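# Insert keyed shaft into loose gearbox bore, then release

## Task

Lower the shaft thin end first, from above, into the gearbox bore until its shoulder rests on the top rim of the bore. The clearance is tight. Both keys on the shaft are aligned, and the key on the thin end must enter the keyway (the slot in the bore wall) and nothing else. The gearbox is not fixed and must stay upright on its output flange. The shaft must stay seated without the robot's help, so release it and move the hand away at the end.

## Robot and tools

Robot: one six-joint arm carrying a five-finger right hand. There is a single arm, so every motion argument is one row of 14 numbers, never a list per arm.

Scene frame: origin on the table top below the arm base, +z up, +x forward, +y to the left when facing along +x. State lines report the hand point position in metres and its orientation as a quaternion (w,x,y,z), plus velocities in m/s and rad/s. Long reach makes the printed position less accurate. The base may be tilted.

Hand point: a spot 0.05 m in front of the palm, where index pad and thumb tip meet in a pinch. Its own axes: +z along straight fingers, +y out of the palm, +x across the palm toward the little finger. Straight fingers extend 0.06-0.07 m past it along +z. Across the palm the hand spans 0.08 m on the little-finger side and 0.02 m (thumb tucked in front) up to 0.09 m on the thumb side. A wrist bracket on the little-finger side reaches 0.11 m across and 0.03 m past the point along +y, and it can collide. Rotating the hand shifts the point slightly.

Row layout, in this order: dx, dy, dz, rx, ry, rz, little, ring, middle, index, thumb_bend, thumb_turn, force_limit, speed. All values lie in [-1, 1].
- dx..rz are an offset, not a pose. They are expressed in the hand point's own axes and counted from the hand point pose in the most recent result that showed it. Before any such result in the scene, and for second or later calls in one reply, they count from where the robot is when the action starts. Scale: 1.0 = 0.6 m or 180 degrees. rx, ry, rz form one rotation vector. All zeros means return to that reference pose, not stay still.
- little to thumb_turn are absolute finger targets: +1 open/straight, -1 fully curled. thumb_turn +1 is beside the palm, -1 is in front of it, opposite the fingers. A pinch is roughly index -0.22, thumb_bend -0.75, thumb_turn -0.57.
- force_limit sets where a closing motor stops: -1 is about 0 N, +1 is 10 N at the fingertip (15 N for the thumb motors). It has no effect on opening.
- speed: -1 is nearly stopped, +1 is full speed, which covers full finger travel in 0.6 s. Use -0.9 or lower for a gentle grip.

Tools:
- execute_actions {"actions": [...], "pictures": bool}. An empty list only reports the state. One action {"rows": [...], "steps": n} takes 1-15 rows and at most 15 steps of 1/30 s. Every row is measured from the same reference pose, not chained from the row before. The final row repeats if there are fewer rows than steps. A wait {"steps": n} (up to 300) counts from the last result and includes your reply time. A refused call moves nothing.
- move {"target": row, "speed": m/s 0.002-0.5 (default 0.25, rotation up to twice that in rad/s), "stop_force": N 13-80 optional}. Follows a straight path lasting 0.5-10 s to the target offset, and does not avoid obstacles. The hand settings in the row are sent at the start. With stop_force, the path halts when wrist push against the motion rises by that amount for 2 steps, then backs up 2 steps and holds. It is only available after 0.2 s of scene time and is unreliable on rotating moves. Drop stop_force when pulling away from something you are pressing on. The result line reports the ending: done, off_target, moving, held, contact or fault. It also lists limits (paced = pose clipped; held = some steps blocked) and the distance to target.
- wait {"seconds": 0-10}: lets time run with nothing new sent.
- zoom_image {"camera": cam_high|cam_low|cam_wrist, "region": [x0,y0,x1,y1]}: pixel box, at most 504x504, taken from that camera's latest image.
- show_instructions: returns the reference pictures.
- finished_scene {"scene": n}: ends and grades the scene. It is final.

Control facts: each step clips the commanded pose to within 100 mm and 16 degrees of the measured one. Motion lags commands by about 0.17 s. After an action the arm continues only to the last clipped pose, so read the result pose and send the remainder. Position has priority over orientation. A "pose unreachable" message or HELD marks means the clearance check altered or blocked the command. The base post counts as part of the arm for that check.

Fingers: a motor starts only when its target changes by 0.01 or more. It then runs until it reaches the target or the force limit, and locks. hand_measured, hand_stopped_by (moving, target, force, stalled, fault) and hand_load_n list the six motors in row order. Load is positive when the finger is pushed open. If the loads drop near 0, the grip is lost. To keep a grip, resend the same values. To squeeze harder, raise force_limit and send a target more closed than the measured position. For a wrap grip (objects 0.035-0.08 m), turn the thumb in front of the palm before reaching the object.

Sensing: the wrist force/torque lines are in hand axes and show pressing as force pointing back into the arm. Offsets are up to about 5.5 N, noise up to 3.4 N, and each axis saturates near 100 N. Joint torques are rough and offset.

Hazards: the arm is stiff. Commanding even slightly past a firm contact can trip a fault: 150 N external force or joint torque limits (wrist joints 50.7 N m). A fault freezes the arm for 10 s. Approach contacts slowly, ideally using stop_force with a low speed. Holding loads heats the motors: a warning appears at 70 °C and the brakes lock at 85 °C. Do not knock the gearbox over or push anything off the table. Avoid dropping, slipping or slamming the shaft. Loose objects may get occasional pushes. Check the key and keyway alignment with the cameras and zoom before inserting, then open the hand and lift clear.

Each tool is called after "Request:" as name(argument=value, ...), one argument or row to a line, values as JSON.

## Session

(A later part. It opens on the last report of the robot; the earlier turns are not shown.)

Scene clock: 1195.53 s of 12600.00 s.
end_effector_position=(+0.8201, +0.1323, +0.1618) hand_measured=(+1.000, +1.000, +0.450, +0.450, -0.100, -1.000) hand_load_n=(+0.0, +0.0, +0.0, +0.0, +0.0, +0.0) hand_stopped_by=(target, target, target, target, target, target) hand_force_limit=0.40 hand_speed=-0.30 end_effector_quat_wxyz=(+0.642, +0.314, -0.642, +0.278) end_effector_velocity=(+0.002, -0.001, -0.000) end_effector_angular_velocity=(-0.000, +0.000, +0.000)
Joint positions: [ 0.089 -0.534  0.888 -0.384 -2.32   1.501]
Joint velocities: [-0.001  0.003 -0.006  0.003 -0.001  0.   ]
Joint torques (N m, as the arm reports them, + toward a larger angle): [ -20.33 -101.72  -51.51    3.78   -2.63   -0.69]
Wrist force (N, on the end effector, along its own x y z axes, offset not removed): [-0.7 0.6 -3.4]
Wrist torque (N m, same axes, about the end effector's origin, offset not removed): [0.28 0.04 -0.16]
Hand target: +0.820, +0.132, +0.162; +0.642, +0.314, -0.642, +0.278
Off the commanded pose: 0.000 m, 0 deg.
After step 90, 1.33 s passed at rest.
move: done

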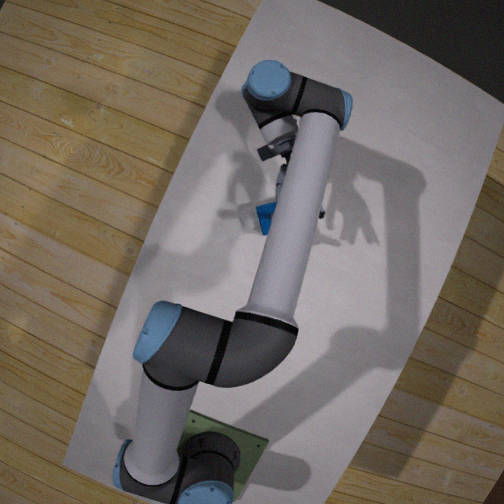

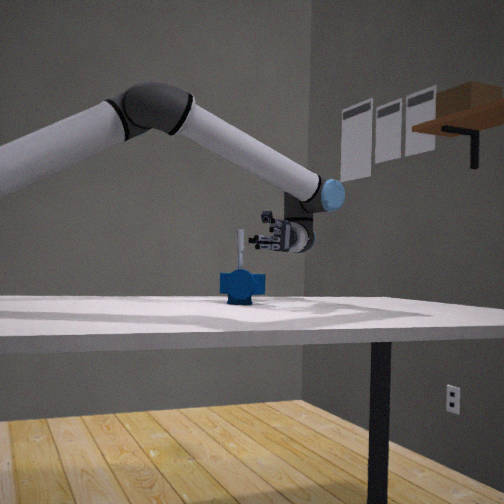

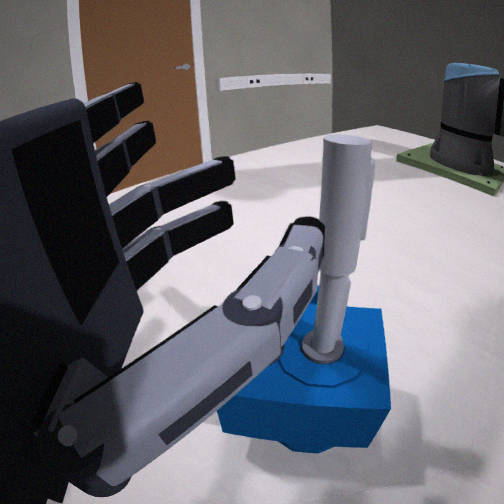

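Request:
move(
  target=[0.14,0,0,0,0,0,1,1,0.45,0.45,-0.1,-1,0.4,-0.3],
  speed=0.15,
)

Request:
move(
  target=[0,0.052,0.091,-0.55,0,0,1,1,0.45,0.45,-0.1,-1,0.4,-0.3],
  speed=0.2,
)

Scene clock: 1229.07 s of 12600.00 s.
end_effector_position=(+0.8219, +0.1285, +0.2454) hand_measured=(+1.000, +1.000, +0.450, +0.450, -0.100, -1.000) hand_load_n=(+0.0, +0.0, +0.0, +0.0, +0.0, +0.0) hand_stopped_by=(target, target, target, target, target, target) hand_force_limit=0.40 hand_speed=-0.30 end_effector_quat_wxyz=(+0.642, +0.314, -0.642, +0.278) end_effector_velocity=(-0.000, +0.001, +0.002) end_effector_angular_velocity=(-0.001, +0.001, -0.002)
Joint positions: [ 0.085 -0.586  0.836 -0.28  -2.324  1.5  ]
Joint velocities: [ 0.    -0.    -0.002  0.004  0.002  0.001]
Joint torques (N m, as the arm reports them, + toward a larger angle): [ -19.77 -135.21  -52.57    3.39   -2.96    3.9 ]
Wrist force (N, on the end effector, along its own x y z axes, offset not removed): [-4.5 0.4 0.3]
Wrist torque (N m, same axes, about the end effector's origin, offset not removed): [0.12 0.83 -0.45]
Hand target: +0.822, +0.128, +0.246; +0.642, +0.314, -0.642, +0.278
Off the commanded pose: 0.000 m, 0 deg.
After step 90, 29.43 s passed at rest.
move: done

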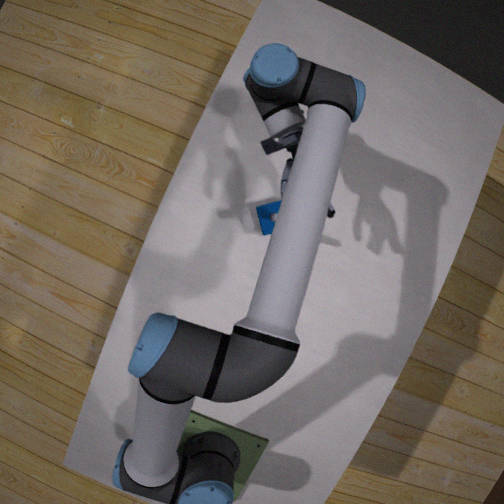

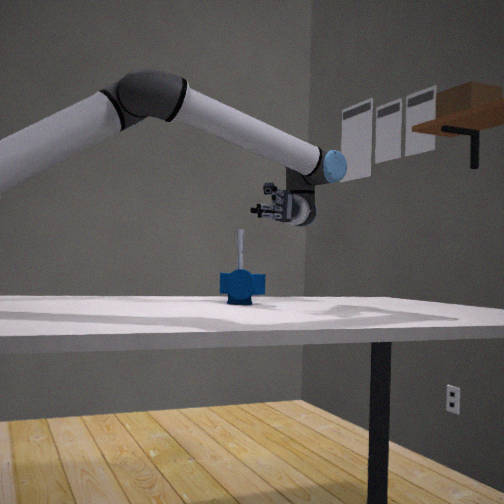

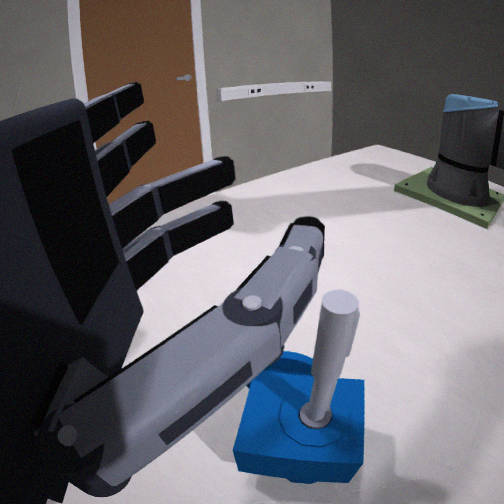

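Scene clock: 1233.87 s of 12600.00 s.
end_effector_position=(+0.7623, +0.1073, +0.2458) hand_measured=(+1.000, +1.000, +0.450, +0.450, -0.100, -1.000) hand_load_n=(+0.0, +0.0, +0.0, +0.0, +0.0, +0.0) hand_stopped_by=(target, target, target, target, target, target) hand_force_limit=0.40 hand_speed=-0.30 end_effector_quat_wxyz=(+0.655, -0.284, -0.629, -0.307) end_effector_velocity=(+0.000, +0.000, +0.001) end_effector_angular_velocity=(-0.001, -0.006, -0.014)
Joint positions: [-0.372 -0.866  1.391 -0.466 -1.055  1.527]
Joint velocities: [-0.003 -0.007  0.007 -0.005  0.011 -0.002]
Joint torques (N m, as the arm reports them, + toward a larger angle): [ -22.   -115.71  -25.07   -0.5     3.23    0.77]
Wrist force (N, on the end effector, along its own x y z axes, offset not removed): [-4.3 0.9 -3.8]
Wrist torque (N m, same axes, about the end effector's origin, offset not removed): [0.40 1.01 -0.17]
Hand target: +0.762, +0.107, +0.246; +0.655, -0.285, -0.629, -0.308
Off the commanded pose: 0.000 m, 0 deg.
move: done

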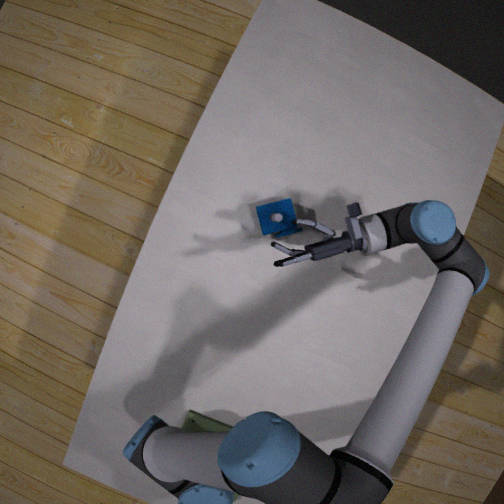

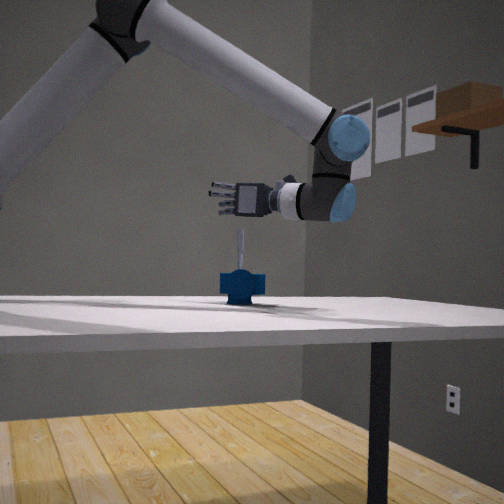

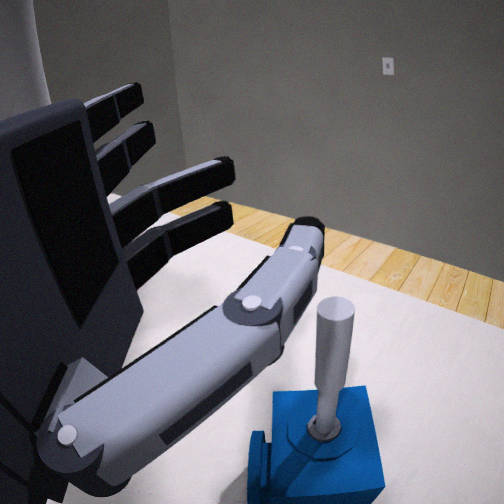

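Request:
zoom_image(
  camera="cam_wrist",
  region=[295,395,355,455],
)

Request:
zoom_image(
  camera="cam_high",
  region=[255,195,300,240],
)

Region (295, 395, 355, 455) of cam_wrist's 504x504 image, scaled by 8.400, with more detail than that image has.

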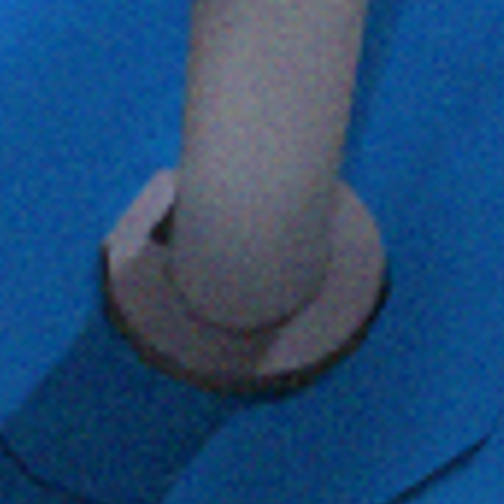

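Region (255, 195, 300, 240) of cam_high's 504x504 image, scaled by 11.200, with more detail than that image has.

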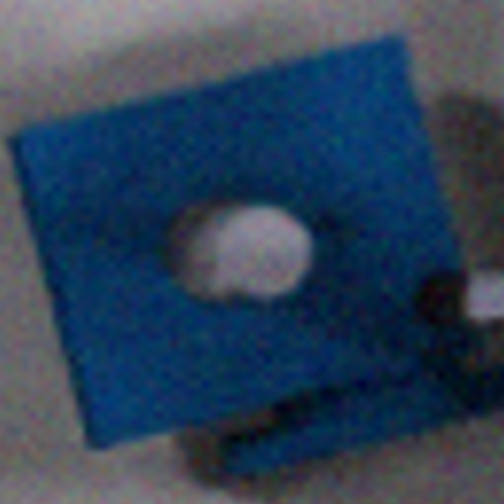

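Request:
move(
  target=[0,0.0163,-0.0097,0.111,0,0,1,1,0.45,0.45,-0.1,-1,0.4,-0.3],
  speed=0.15,
)

Scene clock: 1252.50 s of 12600.00 s.
end_effector_position=(+0.7735, +0.1092, +0.2456) hand_measured=(+1.000, +1.000, +0.450, +0.450, -0.100, -1.000) hand_load_n=(+0.0, +0.0, +0.0, +0.0, +0.0, +0.0) hand_stopped_by=(target, target, target, target, target, target) hand_force_limit=0.40 hand_speed=-0.30 end_effector_quat_wxyz=(+0.695, -0.166, -0.672, -0.194) end_effector_velocity=(+0.001, +0.000, +0.000) end_effector_angular_velocity=(+0.001, -0.002, +0.011)
Joint positions: [-0.282 -0.748  1.173 -0.38  -1.313  1.528]
Joint velocities: [ 0.003  0.005 -0.009  0.003 -0.008 -0.002]
Joint torques (N m, as the arm reports them, + toward a larger angle): [ 12.41 -91.   -48.27   4.22  -3.01  -3.91]
Wrist force (N, on the end effector, along its own x y z axes, offset not removed): [-3.4 -0.8 -1.0]
Wrist torque (N m, same axes, about the end effector's origin, offset not removed): [0.02 0.77 -0.39]
Hand target: +0.774, +0.109, +0.246; +0.695, -0.166, -0.673, -0.194
Off the commanded pose: 0.000 m, 0 deg.
After step 90, 14.03 s passed at rest.
move: done

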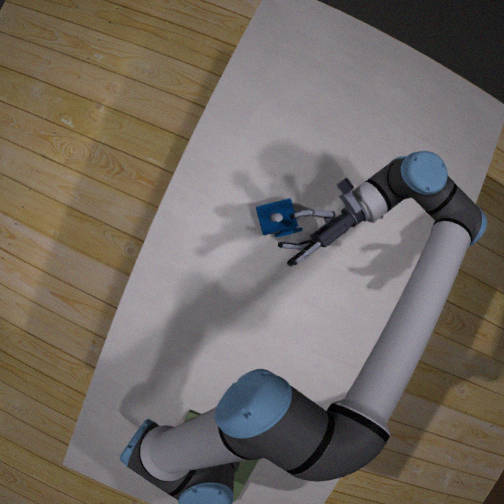

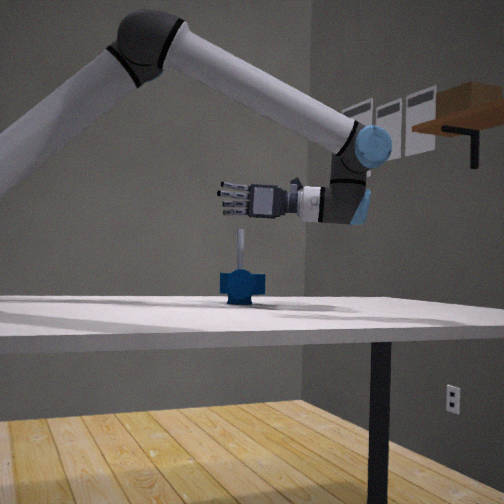

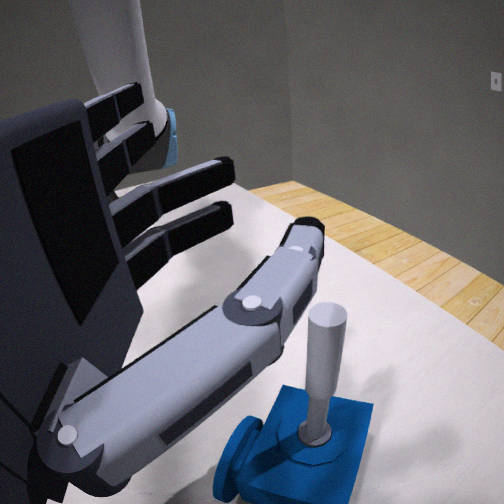

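Request:
move(
  target=[-0.131,-0.006,0,0,-0.0134,0.0094,1,1,0.45,0.45,-0.1,-1,0.4,-0.3],
  speed=0.08,
)

Scene clock: 1259.07 s of 12600.00 s.
end_effector_position=(+0.7700, +0.1096, +0.1672) hand_measured=(+1.000, +1.000, +0.450, +0.450, -0.100, -1.000) hand_load_n=(+0.0, +0.0, +0.0, +0.0, +0.0, +0.0) hand_stopped_by=(target, target, target, target, target, target) hand_force_limit=0.40 hand_speed=-0.30 end_effector_quat_wxyz=(+0.683, -0.180, -0.684, -0.180) end_effector_velocity=(+0.000, -0.001, -0.003) end_effector_angular_velocity=(-0.003, -0.000, -0.000)
Joint positions: [-0.282 -0.711  1.231 -0.518 -1.311  1.568]
Joint velocities: [-0.     0.002  0.001 -0.004 -0.     0.003]
Joint torques (N m, as the arm reports them, + toward a larger angle): [ 14.04 -89.62 -26.55  -0.32   3.54   3.46]
Wrist force (N, on the end effector, along its own x y z axes, offset not removed): [-5.2 -3.9 -4.0]
Wrist torque (N m, same axes, about the end effector's origin, offset not removed): [-0.37 1.00 -0.76]
Hand target: +0.770, +0.110, +0.167; +0.683, -0.180, -0.684, -0.180
Off the commanded pose: 0.000 m, 0 deg.
After step 90, 2.10 s passed at rest.
move: done

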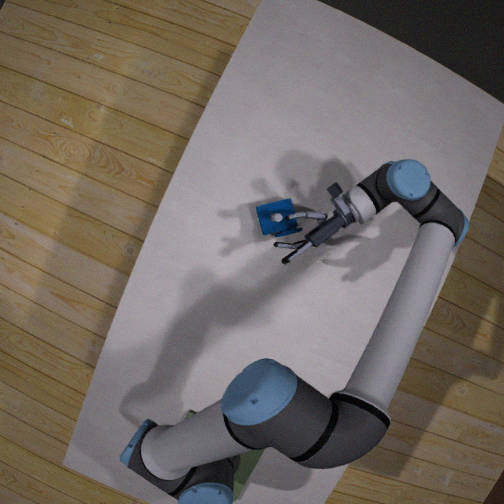

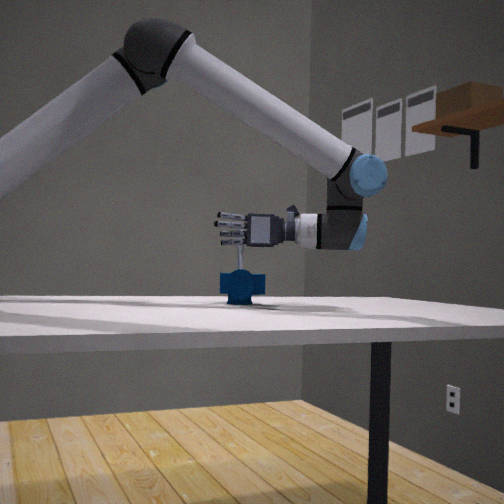

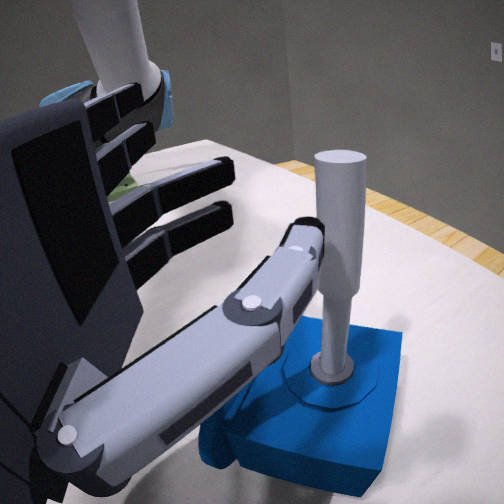

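Request:
move(
  target=[0,0.052,-0.003,0,0,0,1,1,0.45,0.45,-0.1,-1,0.4,-0.3],
  speed=0.04,
)

Request:
zoom_image(
  camera="cam_high",
  region=[230,170,350,290],
)

Scene clock: 1264.13 s of 12600.00 s.
end_effector_position=(+0.7869, +0.1356, +0.1672) hand_measured=(+1.000, +1.000, +0.450, +0.450, -0.100, -1.000) hand_load_n=(+0.0, +0.0, +0.0, +0.0, +0.0, +0.0) hand_stopped_by=(target, target, target, target, target, target) hand_force_limit=0.40 hand_speed=-0.30 end_effector_quat_wxyz=(+0.683, -0.180, -0.684, -0.180) end_effector_velocity=(+0.002, +0.001, +0.000) end_effector_angular_velocity=(-0.001, -0.001, +0.000)
Joint positions: [-0.251 -0.688  1.185 -0.496 -1.281  1.568]
Joint velocities: [ 0.002  0.002 -0.004  0.001  0.002  0.001]
Joint torques (N m, as the arm reports them, + toward a larger angle): [ 16.69 -88.44 -48.26   4.46   3.79  -3.86]
Wrist force (N, on the end effector, along its own x y z axes, offset not removed): [-3.2 5.5 -0.2]
Wrist torque (N m, same axes, about the end effector's origin, offset not removed): [0.83 0.59 -0.03]
Hand target: +0.787, +0.136, +0.167; +0.683, -0.180, -0.684, -0.180
Off the commanded pose: 0.000 m, 0 deg.
After step 90, 0.90 s passed at rest.
move: done

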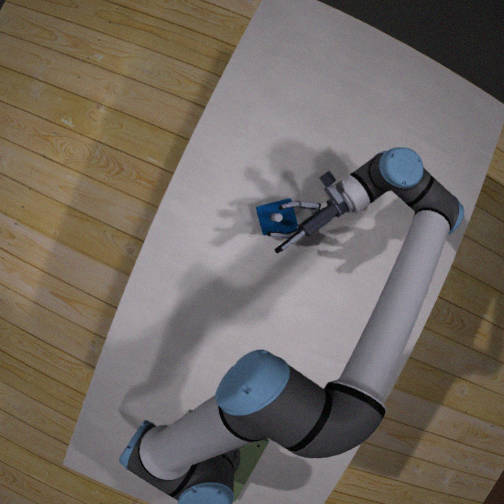

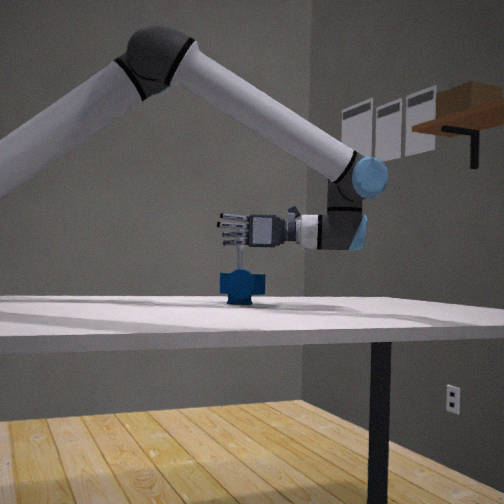

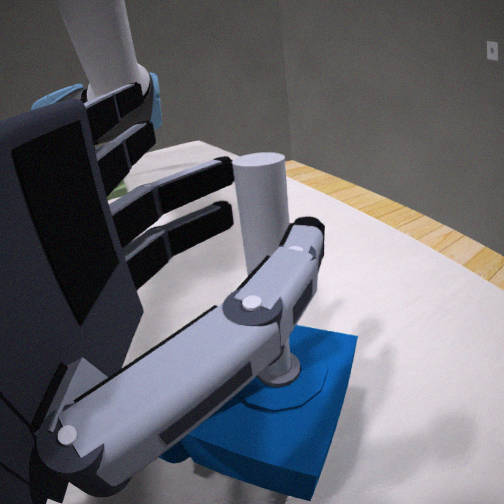

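Region (230, 170, 350, 290) of cam_high's 504x504 image, scaled by 4.200, with more detail than that image has.

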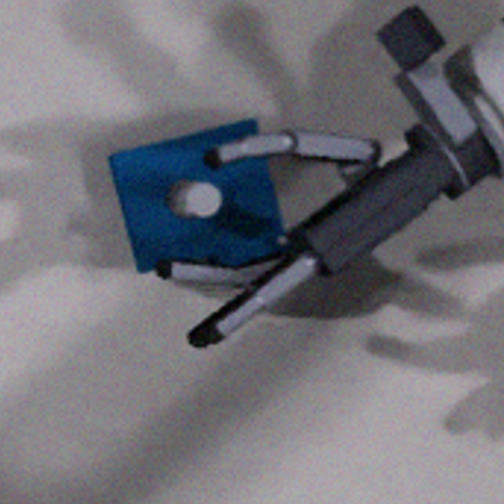

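Request:
move(
  target=[-0.007,0,0,0,0,0,1,1,0.25,0.25,-0.4,-1,-0.5,-0.5],
  speed=0.01,
)

Request:
execute_actions(
  actions=[
    {"rows":[[0,0,0,0,0,0,1,1,-0.1,-0.1,-0.85,-1,-0.5,-0.6]],"steps":15},
  ],
  pictures=false,
)

Request:
wait(
  seconds=1,
)

Scene clock: 1267.73 s of 12600.00 s.
end_effector_position=(+0.7869, +0.1357, +0.1630) hand_measured=(+1.000, +1.000, +0.250, +0.250, -0.400, -1.000) hand_load_n=(+0.0, +0.0, +0.0, +0.0, +0.0, +0.0) hand_stopped_by=(target, target, target, target, target, target) hand_force_limit=-0.50 hand_speed=-0.50 end_effector_quat_wxyz=(+0.683, -0.180, -0.684, -0.180) end_effector_velocity=(+0.000, -0.000, +0.001) end_effector_angular_velocity=(-0.000, -0.003, -0.001)
Joint positions: [-0.251 -0.684  1.187 -0.501 -1.281  1.568]
Joint velocities: [-0.    -0.001 -0.    -0.001  0.001 -0.   ]
Joint torques (N m, as the arm reports them, + toward a larger angle): [-17.17 -86.86 -25.88  -0.27  -2.84  -3.29]
Wrist force (N, on the end effector, along its own x y z axes, offset not removed): [2.1 3.0 1.9]
Wrist torque (N m, same axes, about the end effector's origin, offset not removed): [0.31 -0.38 0.12]
Hand target: +0.787, +0.136, +0.163; +0.683, -0.180, -0.684, -0.180
Off the commanded pose: 0.000 m, 0 deg.
move: done

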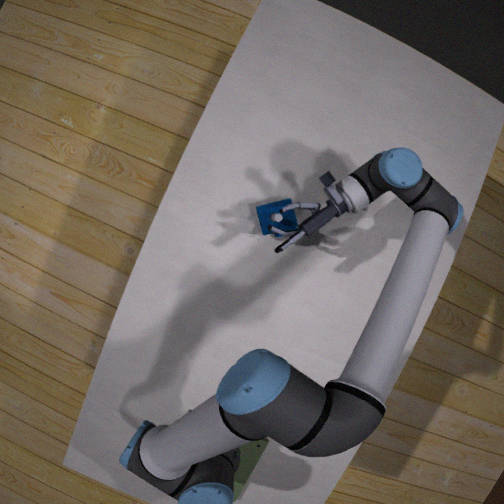

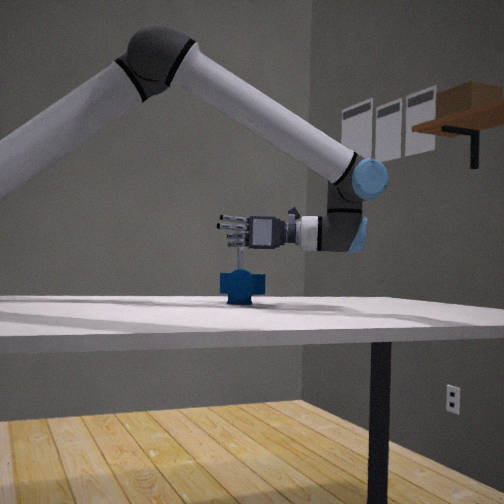

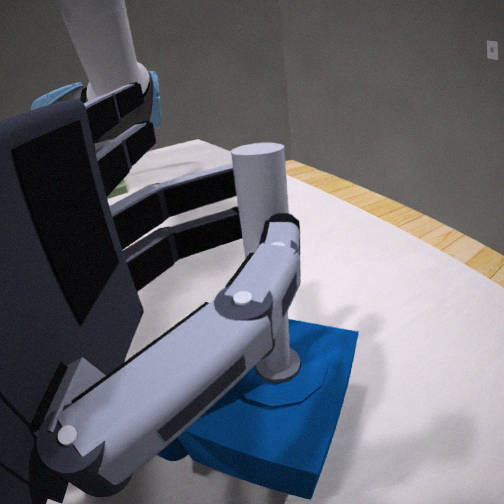

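Scene clock: 1268.23 s of 12600.00 s.
end_effector_position=(+0.7869, +0.1357, +0.1630) hand_measured=(+1.000, +1.000, +0.054, +0.054, -0.514, -1.000) hand_load_n=(+0.0, +0.0, +7.0, +4.5, +6.5, +2.0) hand_stopped_by=(target, target, force, force, force, target) hand_force_limit=-0.50 hand_speed=-0.60 end_effector_quat_wxyz=(+0.683, -0.180, -0.684, -0.180) end_effector_velocity=(-0.000, +0.000, -0.001) end_effector_angular_velocity=(-0.001, +0.001, -0.000)
Joint positions: [-0.251 -0.684  1.187 -0.501 -1.281  1.568]
Joint velocities: [-0.     0.     0.001 -0.001  0.     0.001]
Joint torques (N m, as the arm reports them, + toward a larger angle): [-13.14 -94.09 -27.69   0.99  -2.63  -3.31]
Wrist force (N, on the end effector, along its own x y z axes, offset not removed): [-6.6 3.3 -2.9]
Wrist torque (N m, same axes, about the end effector's origin, offset not removed): [0.87 1.07 -0.17]
Hand target: +0.787, +0.136, +0.163; +0.683, -0.180, -0.684, -0.180
Off the commanded pose: 0.000 m, 0 deg.
Steps of this call (steps 1 to 15: all 15 steps of this action). Readings (end_effector_position | what the end effector reports):
1: (+0.7869, +0.1357, +0.1630) | hand_measured=(+1.000, +1.000, +0.250, +0.250, -0.400, -1.000) hand_load_n=(+0.0, +0.0, +0.0, +0.0, +0.0, +0.0) hand_stopped_by=(target, target, moving, moving, moving, target) hand_force_limit=-0.50 hand_speed=-0.60
2: (+0.7869, +0.1357, +0.1630) | hand_measured=(+1.000, +1.000, +0.250, +0.250, -0.400, -1.000) hand_load_n=(+0.0, +0.0, +0.0, +0.0, +0.0, +0.0) hand_stopped_by=(target, target, moving, moving, moving, target) hand_force_limit=-0.50 hand_speed=-0.60
4: (+0.7869, +0.1357, +0.1630) | hand_measured=(+1.000, +1.000, +0.230, +0.230, -0.412, -1.000) hand_load_n=(+0.0, +0.0, +0.0, +0.0, +0.0, +0.0) hand_stopped_by=(target, target, moving, moving, moving, target) hand_force_limit=-0.50 hand_speed=-0.60
8: (+0.7869, +0.1357, +0.1630) | hand_measured=(+1.000, +1.000, +0.140, +0.140, -0.468, -1.000) hand_load_n=(+0.0, +0.0, +0.0, +0.0, +0.0, +0.0) hand_stopped_by=(target, target, moving, moving, moving, target) hand_force_limit=-0.50 hand_speed=-0.60
15: the state above

Scene clock: 1269.23 s of 12600.00 s.
end_effector_position=(+0.7869, +0.1357, +0.1630) hand_measured=(+1.000, +1.000, +0.054, +0.054, -0.514, -1.000) hand_load_n=(+0.0, +0.0, +7.0, +4.5, +6.5, +2.0) hand_stopped_by=(target, target, force, force, force, target) hand_force_limit=-0.50 hand_speed=-0.60 end_effector_quat_wxyz=(+0.683, -0.180, -0.684, -0.180) end_effector_velocity=(+0.001, -0.001, +0.000) end_effector_angular_velocity=(+0.001, -0.003, -0.001)
Joint positions: [-0.251 -0.684  1.187 -0.501 -1.281  1.568]
Joint velocities: [-0.001 -0.    -0.    -0.001  0.    -0.002]
Joint torques (N m, as the arm reports them, + toward a larger angle): [ -10.54 -104.47  -31.25    3.32   -1.74   -3.01]
Wrist force (N, on the end effector, along its own x y z axes, offset not removed): [-4.9 -2.3 -2.3]
Wrist torque (N m, same axes, about the end effector's origin, offset not removed): [-0.26 0.59 -0.40]
Hand target: +0.787, +0.136, +0.163; +0.683, -0.180, -0.684, -0.180
Off the commanded pose: 0.000 m, 0 deg.
Steps of this call (steps 1 to 30: nothing new was sent). Readings (end_effector_position | what the end effector reports):
1: (+0.7869, +0.1357, +0.1630) | hand_measured=(+1.000, +1.000, +0.054, +0.054, -0.514, -1.000) hand_load_n=(+0.0, +0.0, +7.0, +4.5, +6.5, +2.0) hand_stopped_by=(target, target, force, force, force, target) hand_force_limit=-0.50 hand_speed=-0.60
2: (+0.7869, +0.1357, +0.1630) | hand_measured=(+1.000, +1.000, +0.054, +0.054, -0.514, -1.000) hand_load_n=(+0.0, +0.0, +7.0, +4.5, +6.5, +2.0) hand_stopped_by=(target, target, force, force, force, target) hand_force_limit=-0.50 hand_speed=-0.60
4: (+0.7869, +0.1357, +0.1630) | hand_measured=(+1.000, +1.000, +0.054, +0.054, -0.514, -1.000) hand_load_n=(+0.0, +0.0, +7.0, +4.5, +6.5, +2.0) hand_stopped_by=(target, target, force, force, force, target) hand_force_limit=-0.50 hand_speed=-0.60
8: (+0.7869, +0.1357, +0.1630) | hand_measured=(+1.000, +1.000, +0.054, +0.054, -0.514, -1.000) hand_load_n=(+0.0, +0.0, +7.0, +4.5, +6.5, +2.0) hand_stopped_by=(target, target, force, force, force, target) hand_force_limit=-0.50 hand_speed=-0.60
30: the state above

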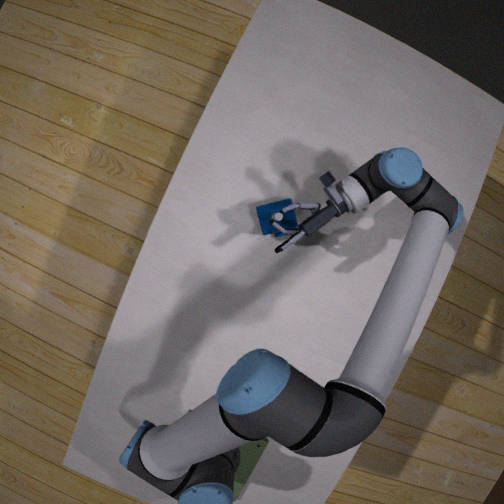

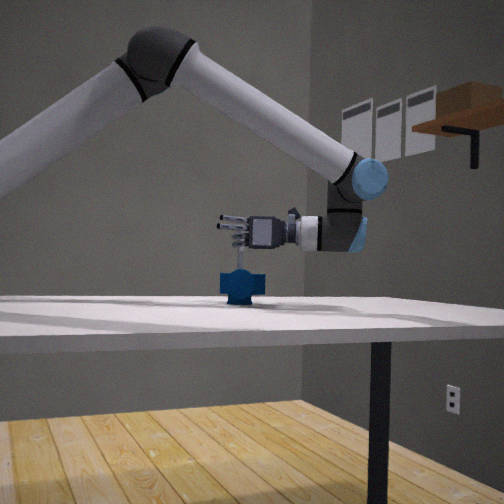

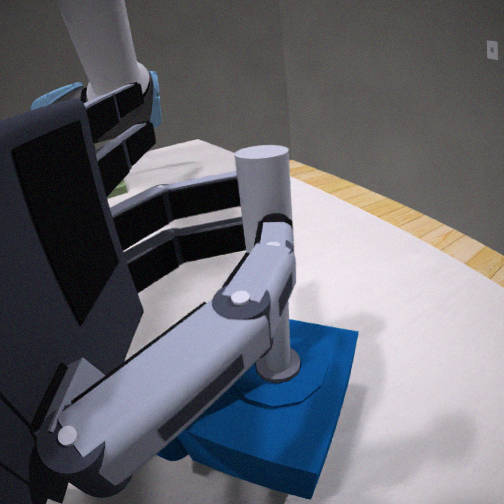

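Request:
execute_actions(
  actions=[
    {"rows":[[0,0,0,0,0,0,1,1,-0.45,-0.4,-0.9,-1,0.8,-0.8]],"steps":15},
  ],
  pictures=false,
)

Request:
move(
  target=[-0.02,0,0,0,0,0,1,1,-0.45,-0.4,-0.9,-1,0.8,-0.8],
  speed=0.002,
  stop_force=13,
)

Scene clock: 1274.90 s of 12600.00 s.
end_effector_position=(+0.7869, +0.1357, +0.1630) hand_measured=(+1.000, +1.000, +0.048, +0.036, -0.586, -1.000) hand_load_n=(+0.0, +0.0, +13.5, +13.5, +13.5, +2.0) hand_stopped_by=(target, target, force, force, moving, target) hand_force_limit=0.80 hand_speed=-0.80 end_effector_quat_wxyz=(+0.683, -0.180, -0.684, -0.180) end_effector_velocity=(+0.000, -0.000, +0.001) end_effector_angular_velocity=(-0.001, -0.000, -0.001)
Joint positions: [-0.251 -0.684  1.187 -0.501 -1.281  1.568]
Joint velocities: [-0.    -0.001 -0.001  0.     0.001  0.001]
Joint torques (N m, as the arm reports them, + toward a larger angle): [   7.17 -125.29  -41.17    3.1     0.27   -3.03]
Wrist force (N, on the end effector, along its own x y z axes, offset not removed): [-6.7 -0.2 -1.6]
Wrist torque (N m, same axes, about the end effector's origin, offset not removed): [0.14 0.94 -0.35]
Hand target: +0.787, +0.136, +0.163; +0.683, -0.180, -0.684, -0.180
Off the commanded pose: 0.000 m, 0 deg.
Steps of this call (steps 1 to 90: nothing new was sent; then 2.17 s passed at rest; steps 91 to 105: all 15 steps of this action). Readings (end_effector_position | what the end effector reports):
91: (+0.7869, +0.1357, +0.1630) | hand_measured=(+1.000, +1.000, +0.054, +0.054, -0.514, -1.000) hand_load_n=(+0.0, +0.0, +7.0, +4.5, +6.5, +2.0) hand_stopped_by=(target, target, moving, moving, moving, target) hand_force_limit=0.80 hand_speed=-0.80
92: (+0.7869, +0.1357, +0.1630) | hand_measured=(+1.000, +1.000, +0.054, +0.054, -0.514, -1.000) hand_load_n=(+0.0, +0.0, +7.0, +4.5, +6.5, +2.0) hand_stopped_by=(target, target, moving, moving, moving, target) hand_force_limit=0.80 hand_speed=-0.80
94: (+0.7869, +0.1357, +0.1630) | hand_measured=(+1.000, +1.000, +0.046, +0.044, -0.514, -1.000) hand_load_n=(+0.0, +0.0, +9.5, +7.5, +9.0, +2.5) hand_stopped_by=(target, target, force, moving, moving, target) hand_force_limit=0.80 hand_speed=-0.80
98: (+0.7869, +0.1357, +0.1630) | hand_measured=(+1.000, +1.000, +0.048, +0.036, -0.540, -1.000) hand_load_n=(+0.0, +0.0, +10.0, +12.0, +11.5, +2.5) hand_stopped_by=(target, target, force, force, moving, target) hand_force_limit=0.80 hand_speed=-0.80
105: the state above

Scene clock: 1276.40 s of 12600.00 s.
end_effector_position=(+0.7869, +0.1356, +0.1611) hand_measured=(+1.000, +1.000, +0.048, +0.036, -0.586, -1.000) hand_load_n=(+0.0, +0.0, +13.0, +11.0, +13.0, -3.5) hand_stopped_by=(target, target, force, force, force, target) hand_force_limit=0.80 hand_speed=-0.80 end_effector_quat_wxyz=(+0.683, -0.180, -0.684, -0.180) end_effector_velocity=(-0.000, +0.001, -0.000) end_effector_angular_velocity=(+0.001, +0.002, -0.001)
Joint positions: [-0.251 -0.683  1.187 -0.504 -1.281  1.568]
Joint velocities: [ 0.001  0.     0.     0.001  0.002 -0.   ]
Joint torques (N m, as the arm reports them, + toward a larger angle): [  13.41 -102.39  -27.45    0.19    0.43   -3.1 ]
Wrist force (N, on the end effector, along its own x y z axes, offset not removed): [11.3 -2.2 -8.9]
Wrist torque (N m, same axes, about the end effector's origin, offset not removed): [0.14 0.34 0.10]
Hand target: +0.787, +0.136, +0.161; +0.683, -0.180, -0.684, -0.180
Off the commanded pose: 0.010 m, 0 deg.
move: contact

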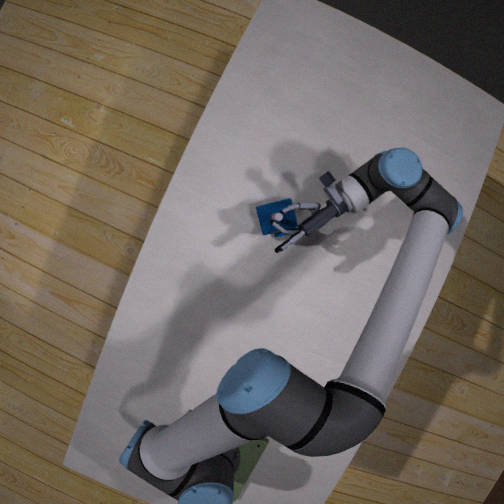

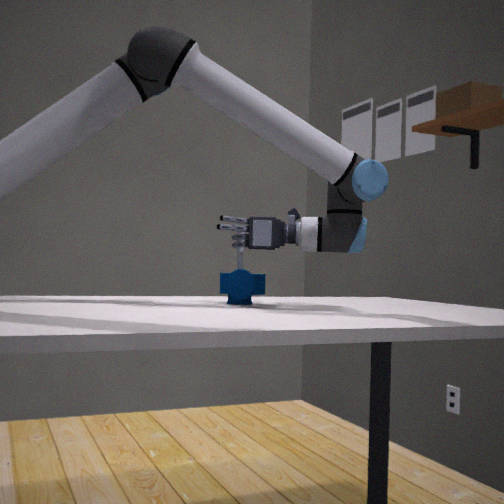

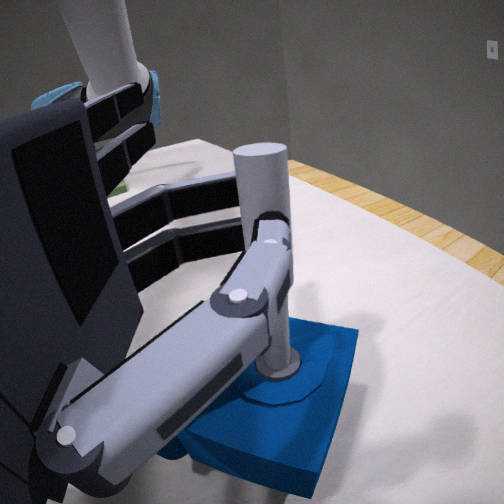

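Request:
move(
  target=[0.001,0.0031,-0.0031,0.0556,0,0,1,1,-0.45,-0.4,-0.9,-1,0.8,-0.8],
  speed=0.02,
)

Request:
zoom_image(
  camera="cam_high",
  region=[230,170,350,290],
)

Scene clock: 1283.50 s of 12600.00 s.
end_effector_position=(+0.7894, +0.1363, +0.1617) hand_measured=(+1.000, +1.000, +0.048, +0.036, -0.586, -1.000) hand_load_n=(+0.0, +0.0, +13.0, +10.0, +9.5, +0.0) hand_stopped_by=(target, target, force, force, force, target) hand_force_limit=0.80 hand_speed=-0.80 end_effector_quat_wxyz=(+0.696, -0.120, -0.697, -0.120) end_effector_velocity=(-0.000, +0.000, +0.001) end_effector_angular_velocity=(-0.000, +0.002, +0.010)
Joint positions: [-0.207 -0.634  1.092 -0.456 -1.41   1.568]
Joint velocities: [ 0.003  0.002 -0.005  0.005 -0.007  0.001]
Joint torques (N m, as the arm reports them, + toward a larger angle): [ 17.18 -95.45 -49.14   4.94  -2.84  -4.2 ]
Wrist force (N, on the end effector, along its own x y z axes, offset not removed): [-0.2 -3.2 -7.3]
Wrist torque (N m, same axes, about the end effector's origin, offset not removed): [0.15 -0.04 -0.02]
Hand target: +0.789, +0.136, +0.162; +0.696, -0.120, -0.697, -0.120
Off the commanded pose: 0.000 m, 0 deg.
move: done

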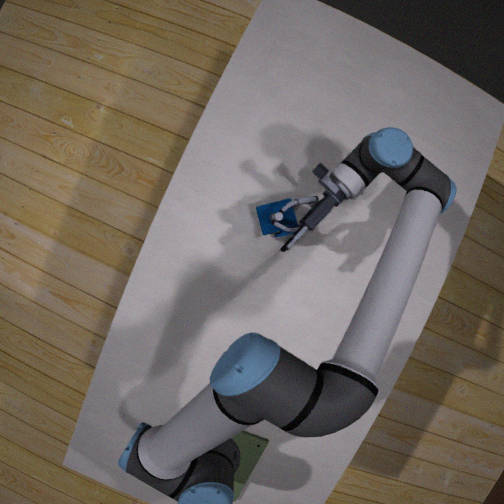

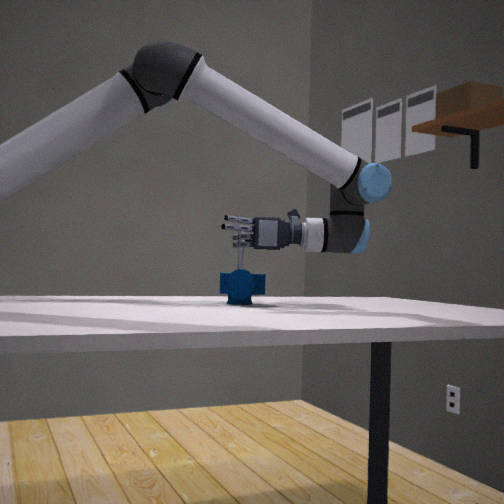

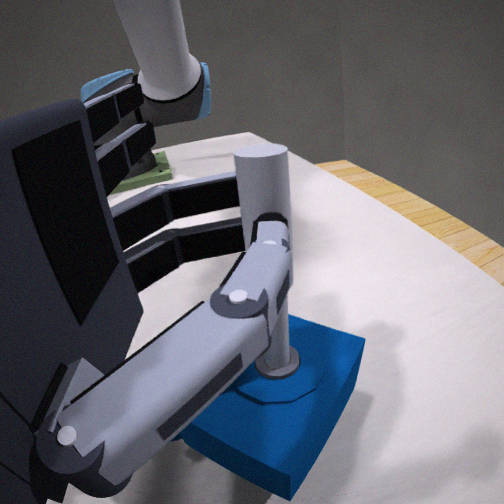

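Region (230, 170, 350, 290) of cam_high's 504x504 image, scaled by 4.200, with more detail than that image has.

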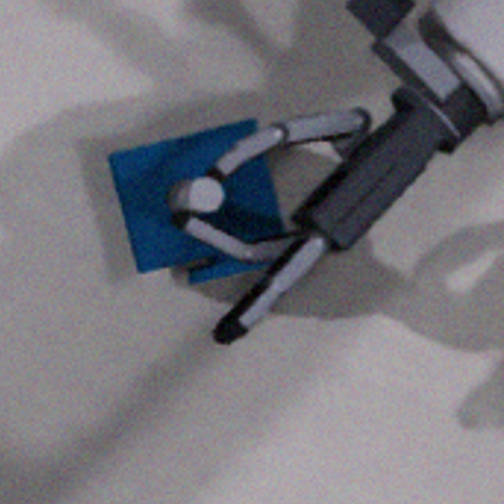

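Request:
move(
  target=[-0.0003,0.0031,-0.0031,0.0556,0,0,1,1,-0.45,-0.4,-0.9,-1,0.8,-0.8],
  speed=0.02,
)

Scene clock: 1290.07 s of 12600.00 s.
end_effector_position=(+0.7918, +0.1375, +0.1615) hand_measured=(+1.000, +1.000, +0.048, +0.036, -0.588, -1.000) hand_load_n=(+0.0, +0.0, +11.0, +4.0, +6.0, +0.0) hand_stopped_by=(target, target, force, force, force, target) hand_force_limit=0.80 hand_speed=-0.80 end_effector_quat_wxyz=(+0.704, -0.060, -0.705, -0.060) end_effector_velocity=(+0.000, -0.000, -0.001) end_effector_angular_velocity=(+0.001, -0.000, +0.009)
Joint positions: [-0.161 -0.592  1.008 -0.416 -1.538  1.568]
Joint velocities: [ 0.002  0.003 -0.004  0.002 -0.007 -0.001]
Joint torques (N m, as the arm reports them, + toward a larger angle): [ 11.29 -95.12 -50.38   3.29  -3.2   -3.73]
Wrist force (N, on the end effector, along its own x y z axes, offset not removed): [-1.4 2.9 0.3]
Wrist torque (N m, same axes, about the end effector's origin, offset not removed): [0.63 0.53 -0.24]
Hand target: +0.792, +0.137, +0.162; +0.704, -0.059, -0.705, -0.059
Off the commanded pose: 0.000 m, 0 deg.
move: done

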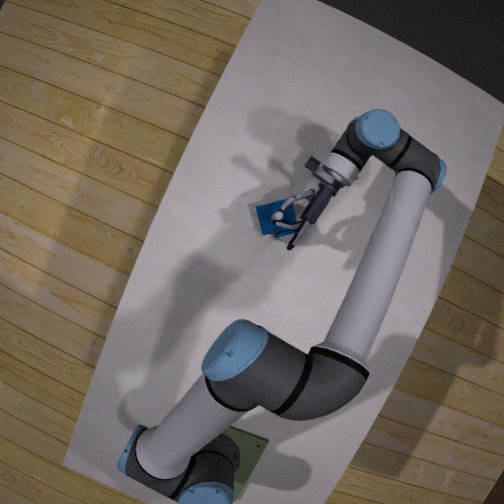

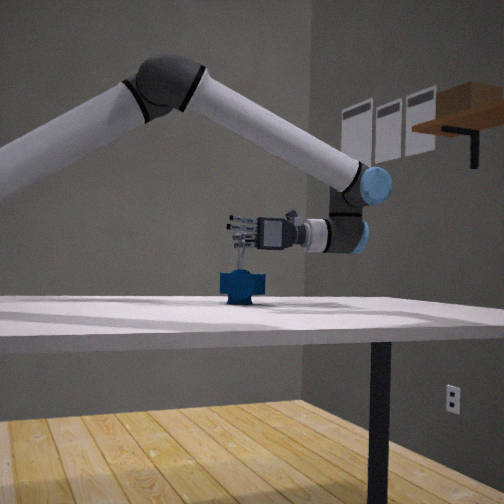

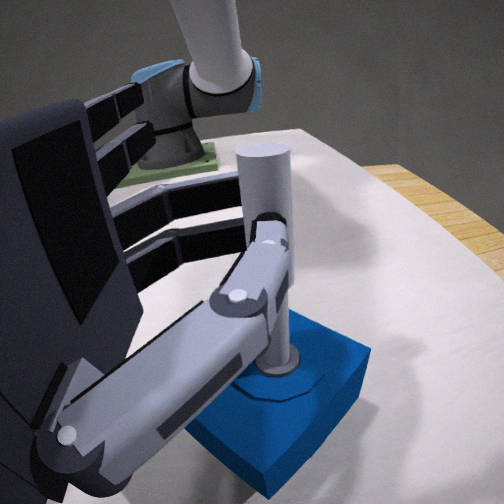

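Request:
execute_actions(
  actions=[
    {"rows":[[0,0,0,0,0,0,1,1,-0.5,-0.45,-0.95,-1,0.6,-0.8]],"steps":15},
  ],
  pictures=false,
)

Request:
move(
  target=[-0.0003,0.002,-0.001,0.03,0,0,1,1,-0.5,-0.45,-0.95,-1,0.6,-0.8],
  speed=0.015,
)

Scene clock: 1294.13 s of 12600.00 s.
end_effector_position=(+0.7918, +0.1375, +0.1615) hand_measured=(+1.000, +1.000, +0.048, +0.028, -0.628, -1.000) hand_load_n=(+0.0, +0.0, +12.0, +9.5, +11.0, -0.5) hand_stopped_by=(target, target, force, force, force, target) hand_force_limit=0.60 hand_speed=-0.80 end_effector_quat_wxyz=(+0.704, -0.059, -0.705, -0.059) end_effector_velocity=(-0.000, +0.000, +0.000) end_effector_angular_velocity=(+0.000, -0.001, +0.000)
Joint positions: [-0.161 -0.591  1.008 -0.415 -1.538  1.568]
Joint velocities: [ 0.    -0.001  0.    -0.001  0.    -0.   ]
Joint torques (N m, as the arm reports them, + toward a larger angle): [ -18.42 -129.34  -28.86   -1.44    3.83   -3.93]
Wrist force (N, on the end effector, along its own x y z axes, offset not removed): [0.1 0.2 -3.8]
Wrist torque (N m, same axes, about the end effector's origin, offset not removed): [0.63 0.58 -0.27]
Hand target: +0.792, +0.137, +0.162; +0.704, -0.060, -0.705, -0.060
Off the commanded pose: 0.000 m, 0 deg.
Steps of this call (steps 1 to 90: nothing new was sent; then 0.57 s passed at rest; steps 91 to 105: all 15 steps of this action). Readings (end_effector_position | what the end effector reports):
91: (+0.7918, +0.1375, +0.1615) | hand_measured=(+1.000, +1.000, +0.048, +0.036, -0.588, -1.000) hand_load_n=(+0.0, +0.0, +11.0, +4.0, +6.0, +0.0) hand_stopped_by=(target, target, force, moving, moving, target) hand_force_limit=0.60 hand_speed=-0.80
92: (+0.7918, +0.1375, +0.1615) | hand_measured=(+1.000, +1.000, +0.048, +0.036, -0.588, -1.000) hand_load_n=(+0.0, +0.0, +11.0, +4.0, +6.0, +0.0) hand_stopped_by=(target, target, force, moving, moving, target) hand_force_limit=0.60 hand_speed=-0.80
94: (+0.7918, +0.1375, +0.1615) | hand_measured=(+1.000, +1.000, +0.048, +0.028, -0.592, -1.000) hand_load_n=(+0.0, +0.0, +11.0, +8.5, +7.0, +0.0) hand_stopped_by=(target, target, force, force, moving, target) hand_force_limit=0.60 hand_speed=-0.80
98: (+0.7918, +0.1376, +0.1615) | hand_measured=(+1.000, +1.000, +0.048, +0.028, -0.614, -1.000) hand_load_n=(+0.0, +0.0, +11.0, +8.5, +11.0, +0.0) hand_stopped_by=(target, target, force, force, moving, target) hand_force_limit=0.60 hand_speed=-0.80
105: the state above

Scene clock: 1297.73 s of 12600.00 s.
end_effector_position=(+0.7926, +0.1385, +0.1613) hand_measured=(+1.000, +1.000, +0.048, +0.028, -0.630, -1.000) hand_load_n=(+0.0, +0.0, +9.0, +11.5, +5.0, -1.5) hand_stopped_by=(target, target, force, force, force, target) hand_force_limit=0.60 hand_speed=-0.80 end_effector_quat_wxyz=(+0.706, -0.027, -0.707, -0.027) end_effector_velocity=(-0.000, +0.000, -0.003) end_effector_angular_velocity=(+0.000, +0.002, +0.006)
Joint positions: [-0.136 -0.572  0.97  -0.397 -1.606  1.568]
Joint velocities: [ 0.002  0.004 -0.001 -0.    -0.004 -0.   ]
Joint torques (N m, as the arm reports them, + toward a larger angle): [ 13.24 -97.8  -49.18   2.39  -2.41  -3.73]
Wrist force (N, on the end effector, along its own x y z axes, offset not removed): [1.3 -3.0 -3.1]
Wrist torque (N m, same axes, about the end effector's origin, offset not removed): [0.19 0.93 -0.33]
Hand target: +0.793, +0.139, +0.161; +0.706, -0.026, -0.707, -0.026
Off the commanded pose: 0.000 m, 0 deg.
move: done

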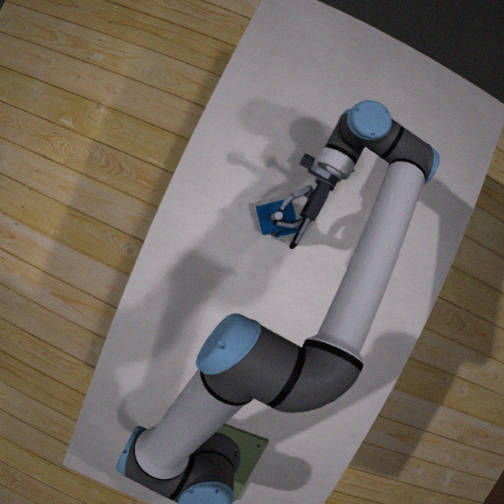

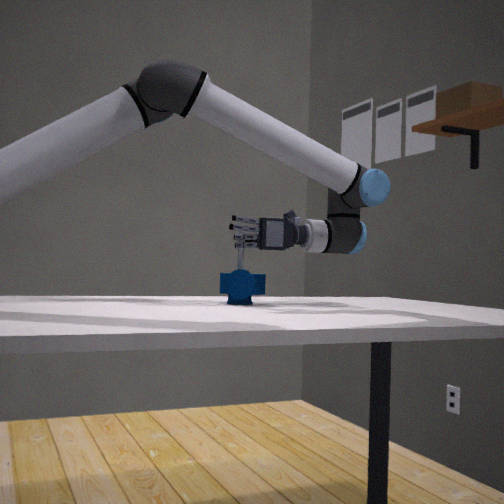

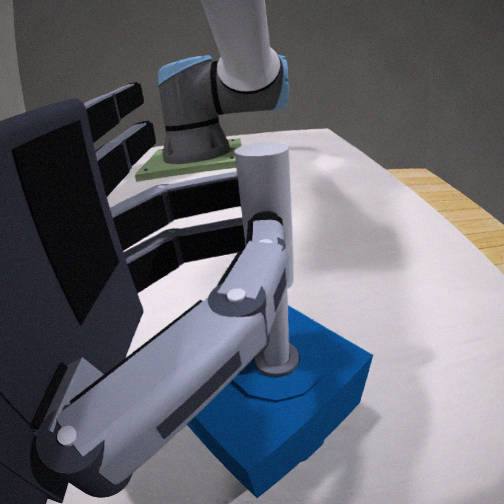

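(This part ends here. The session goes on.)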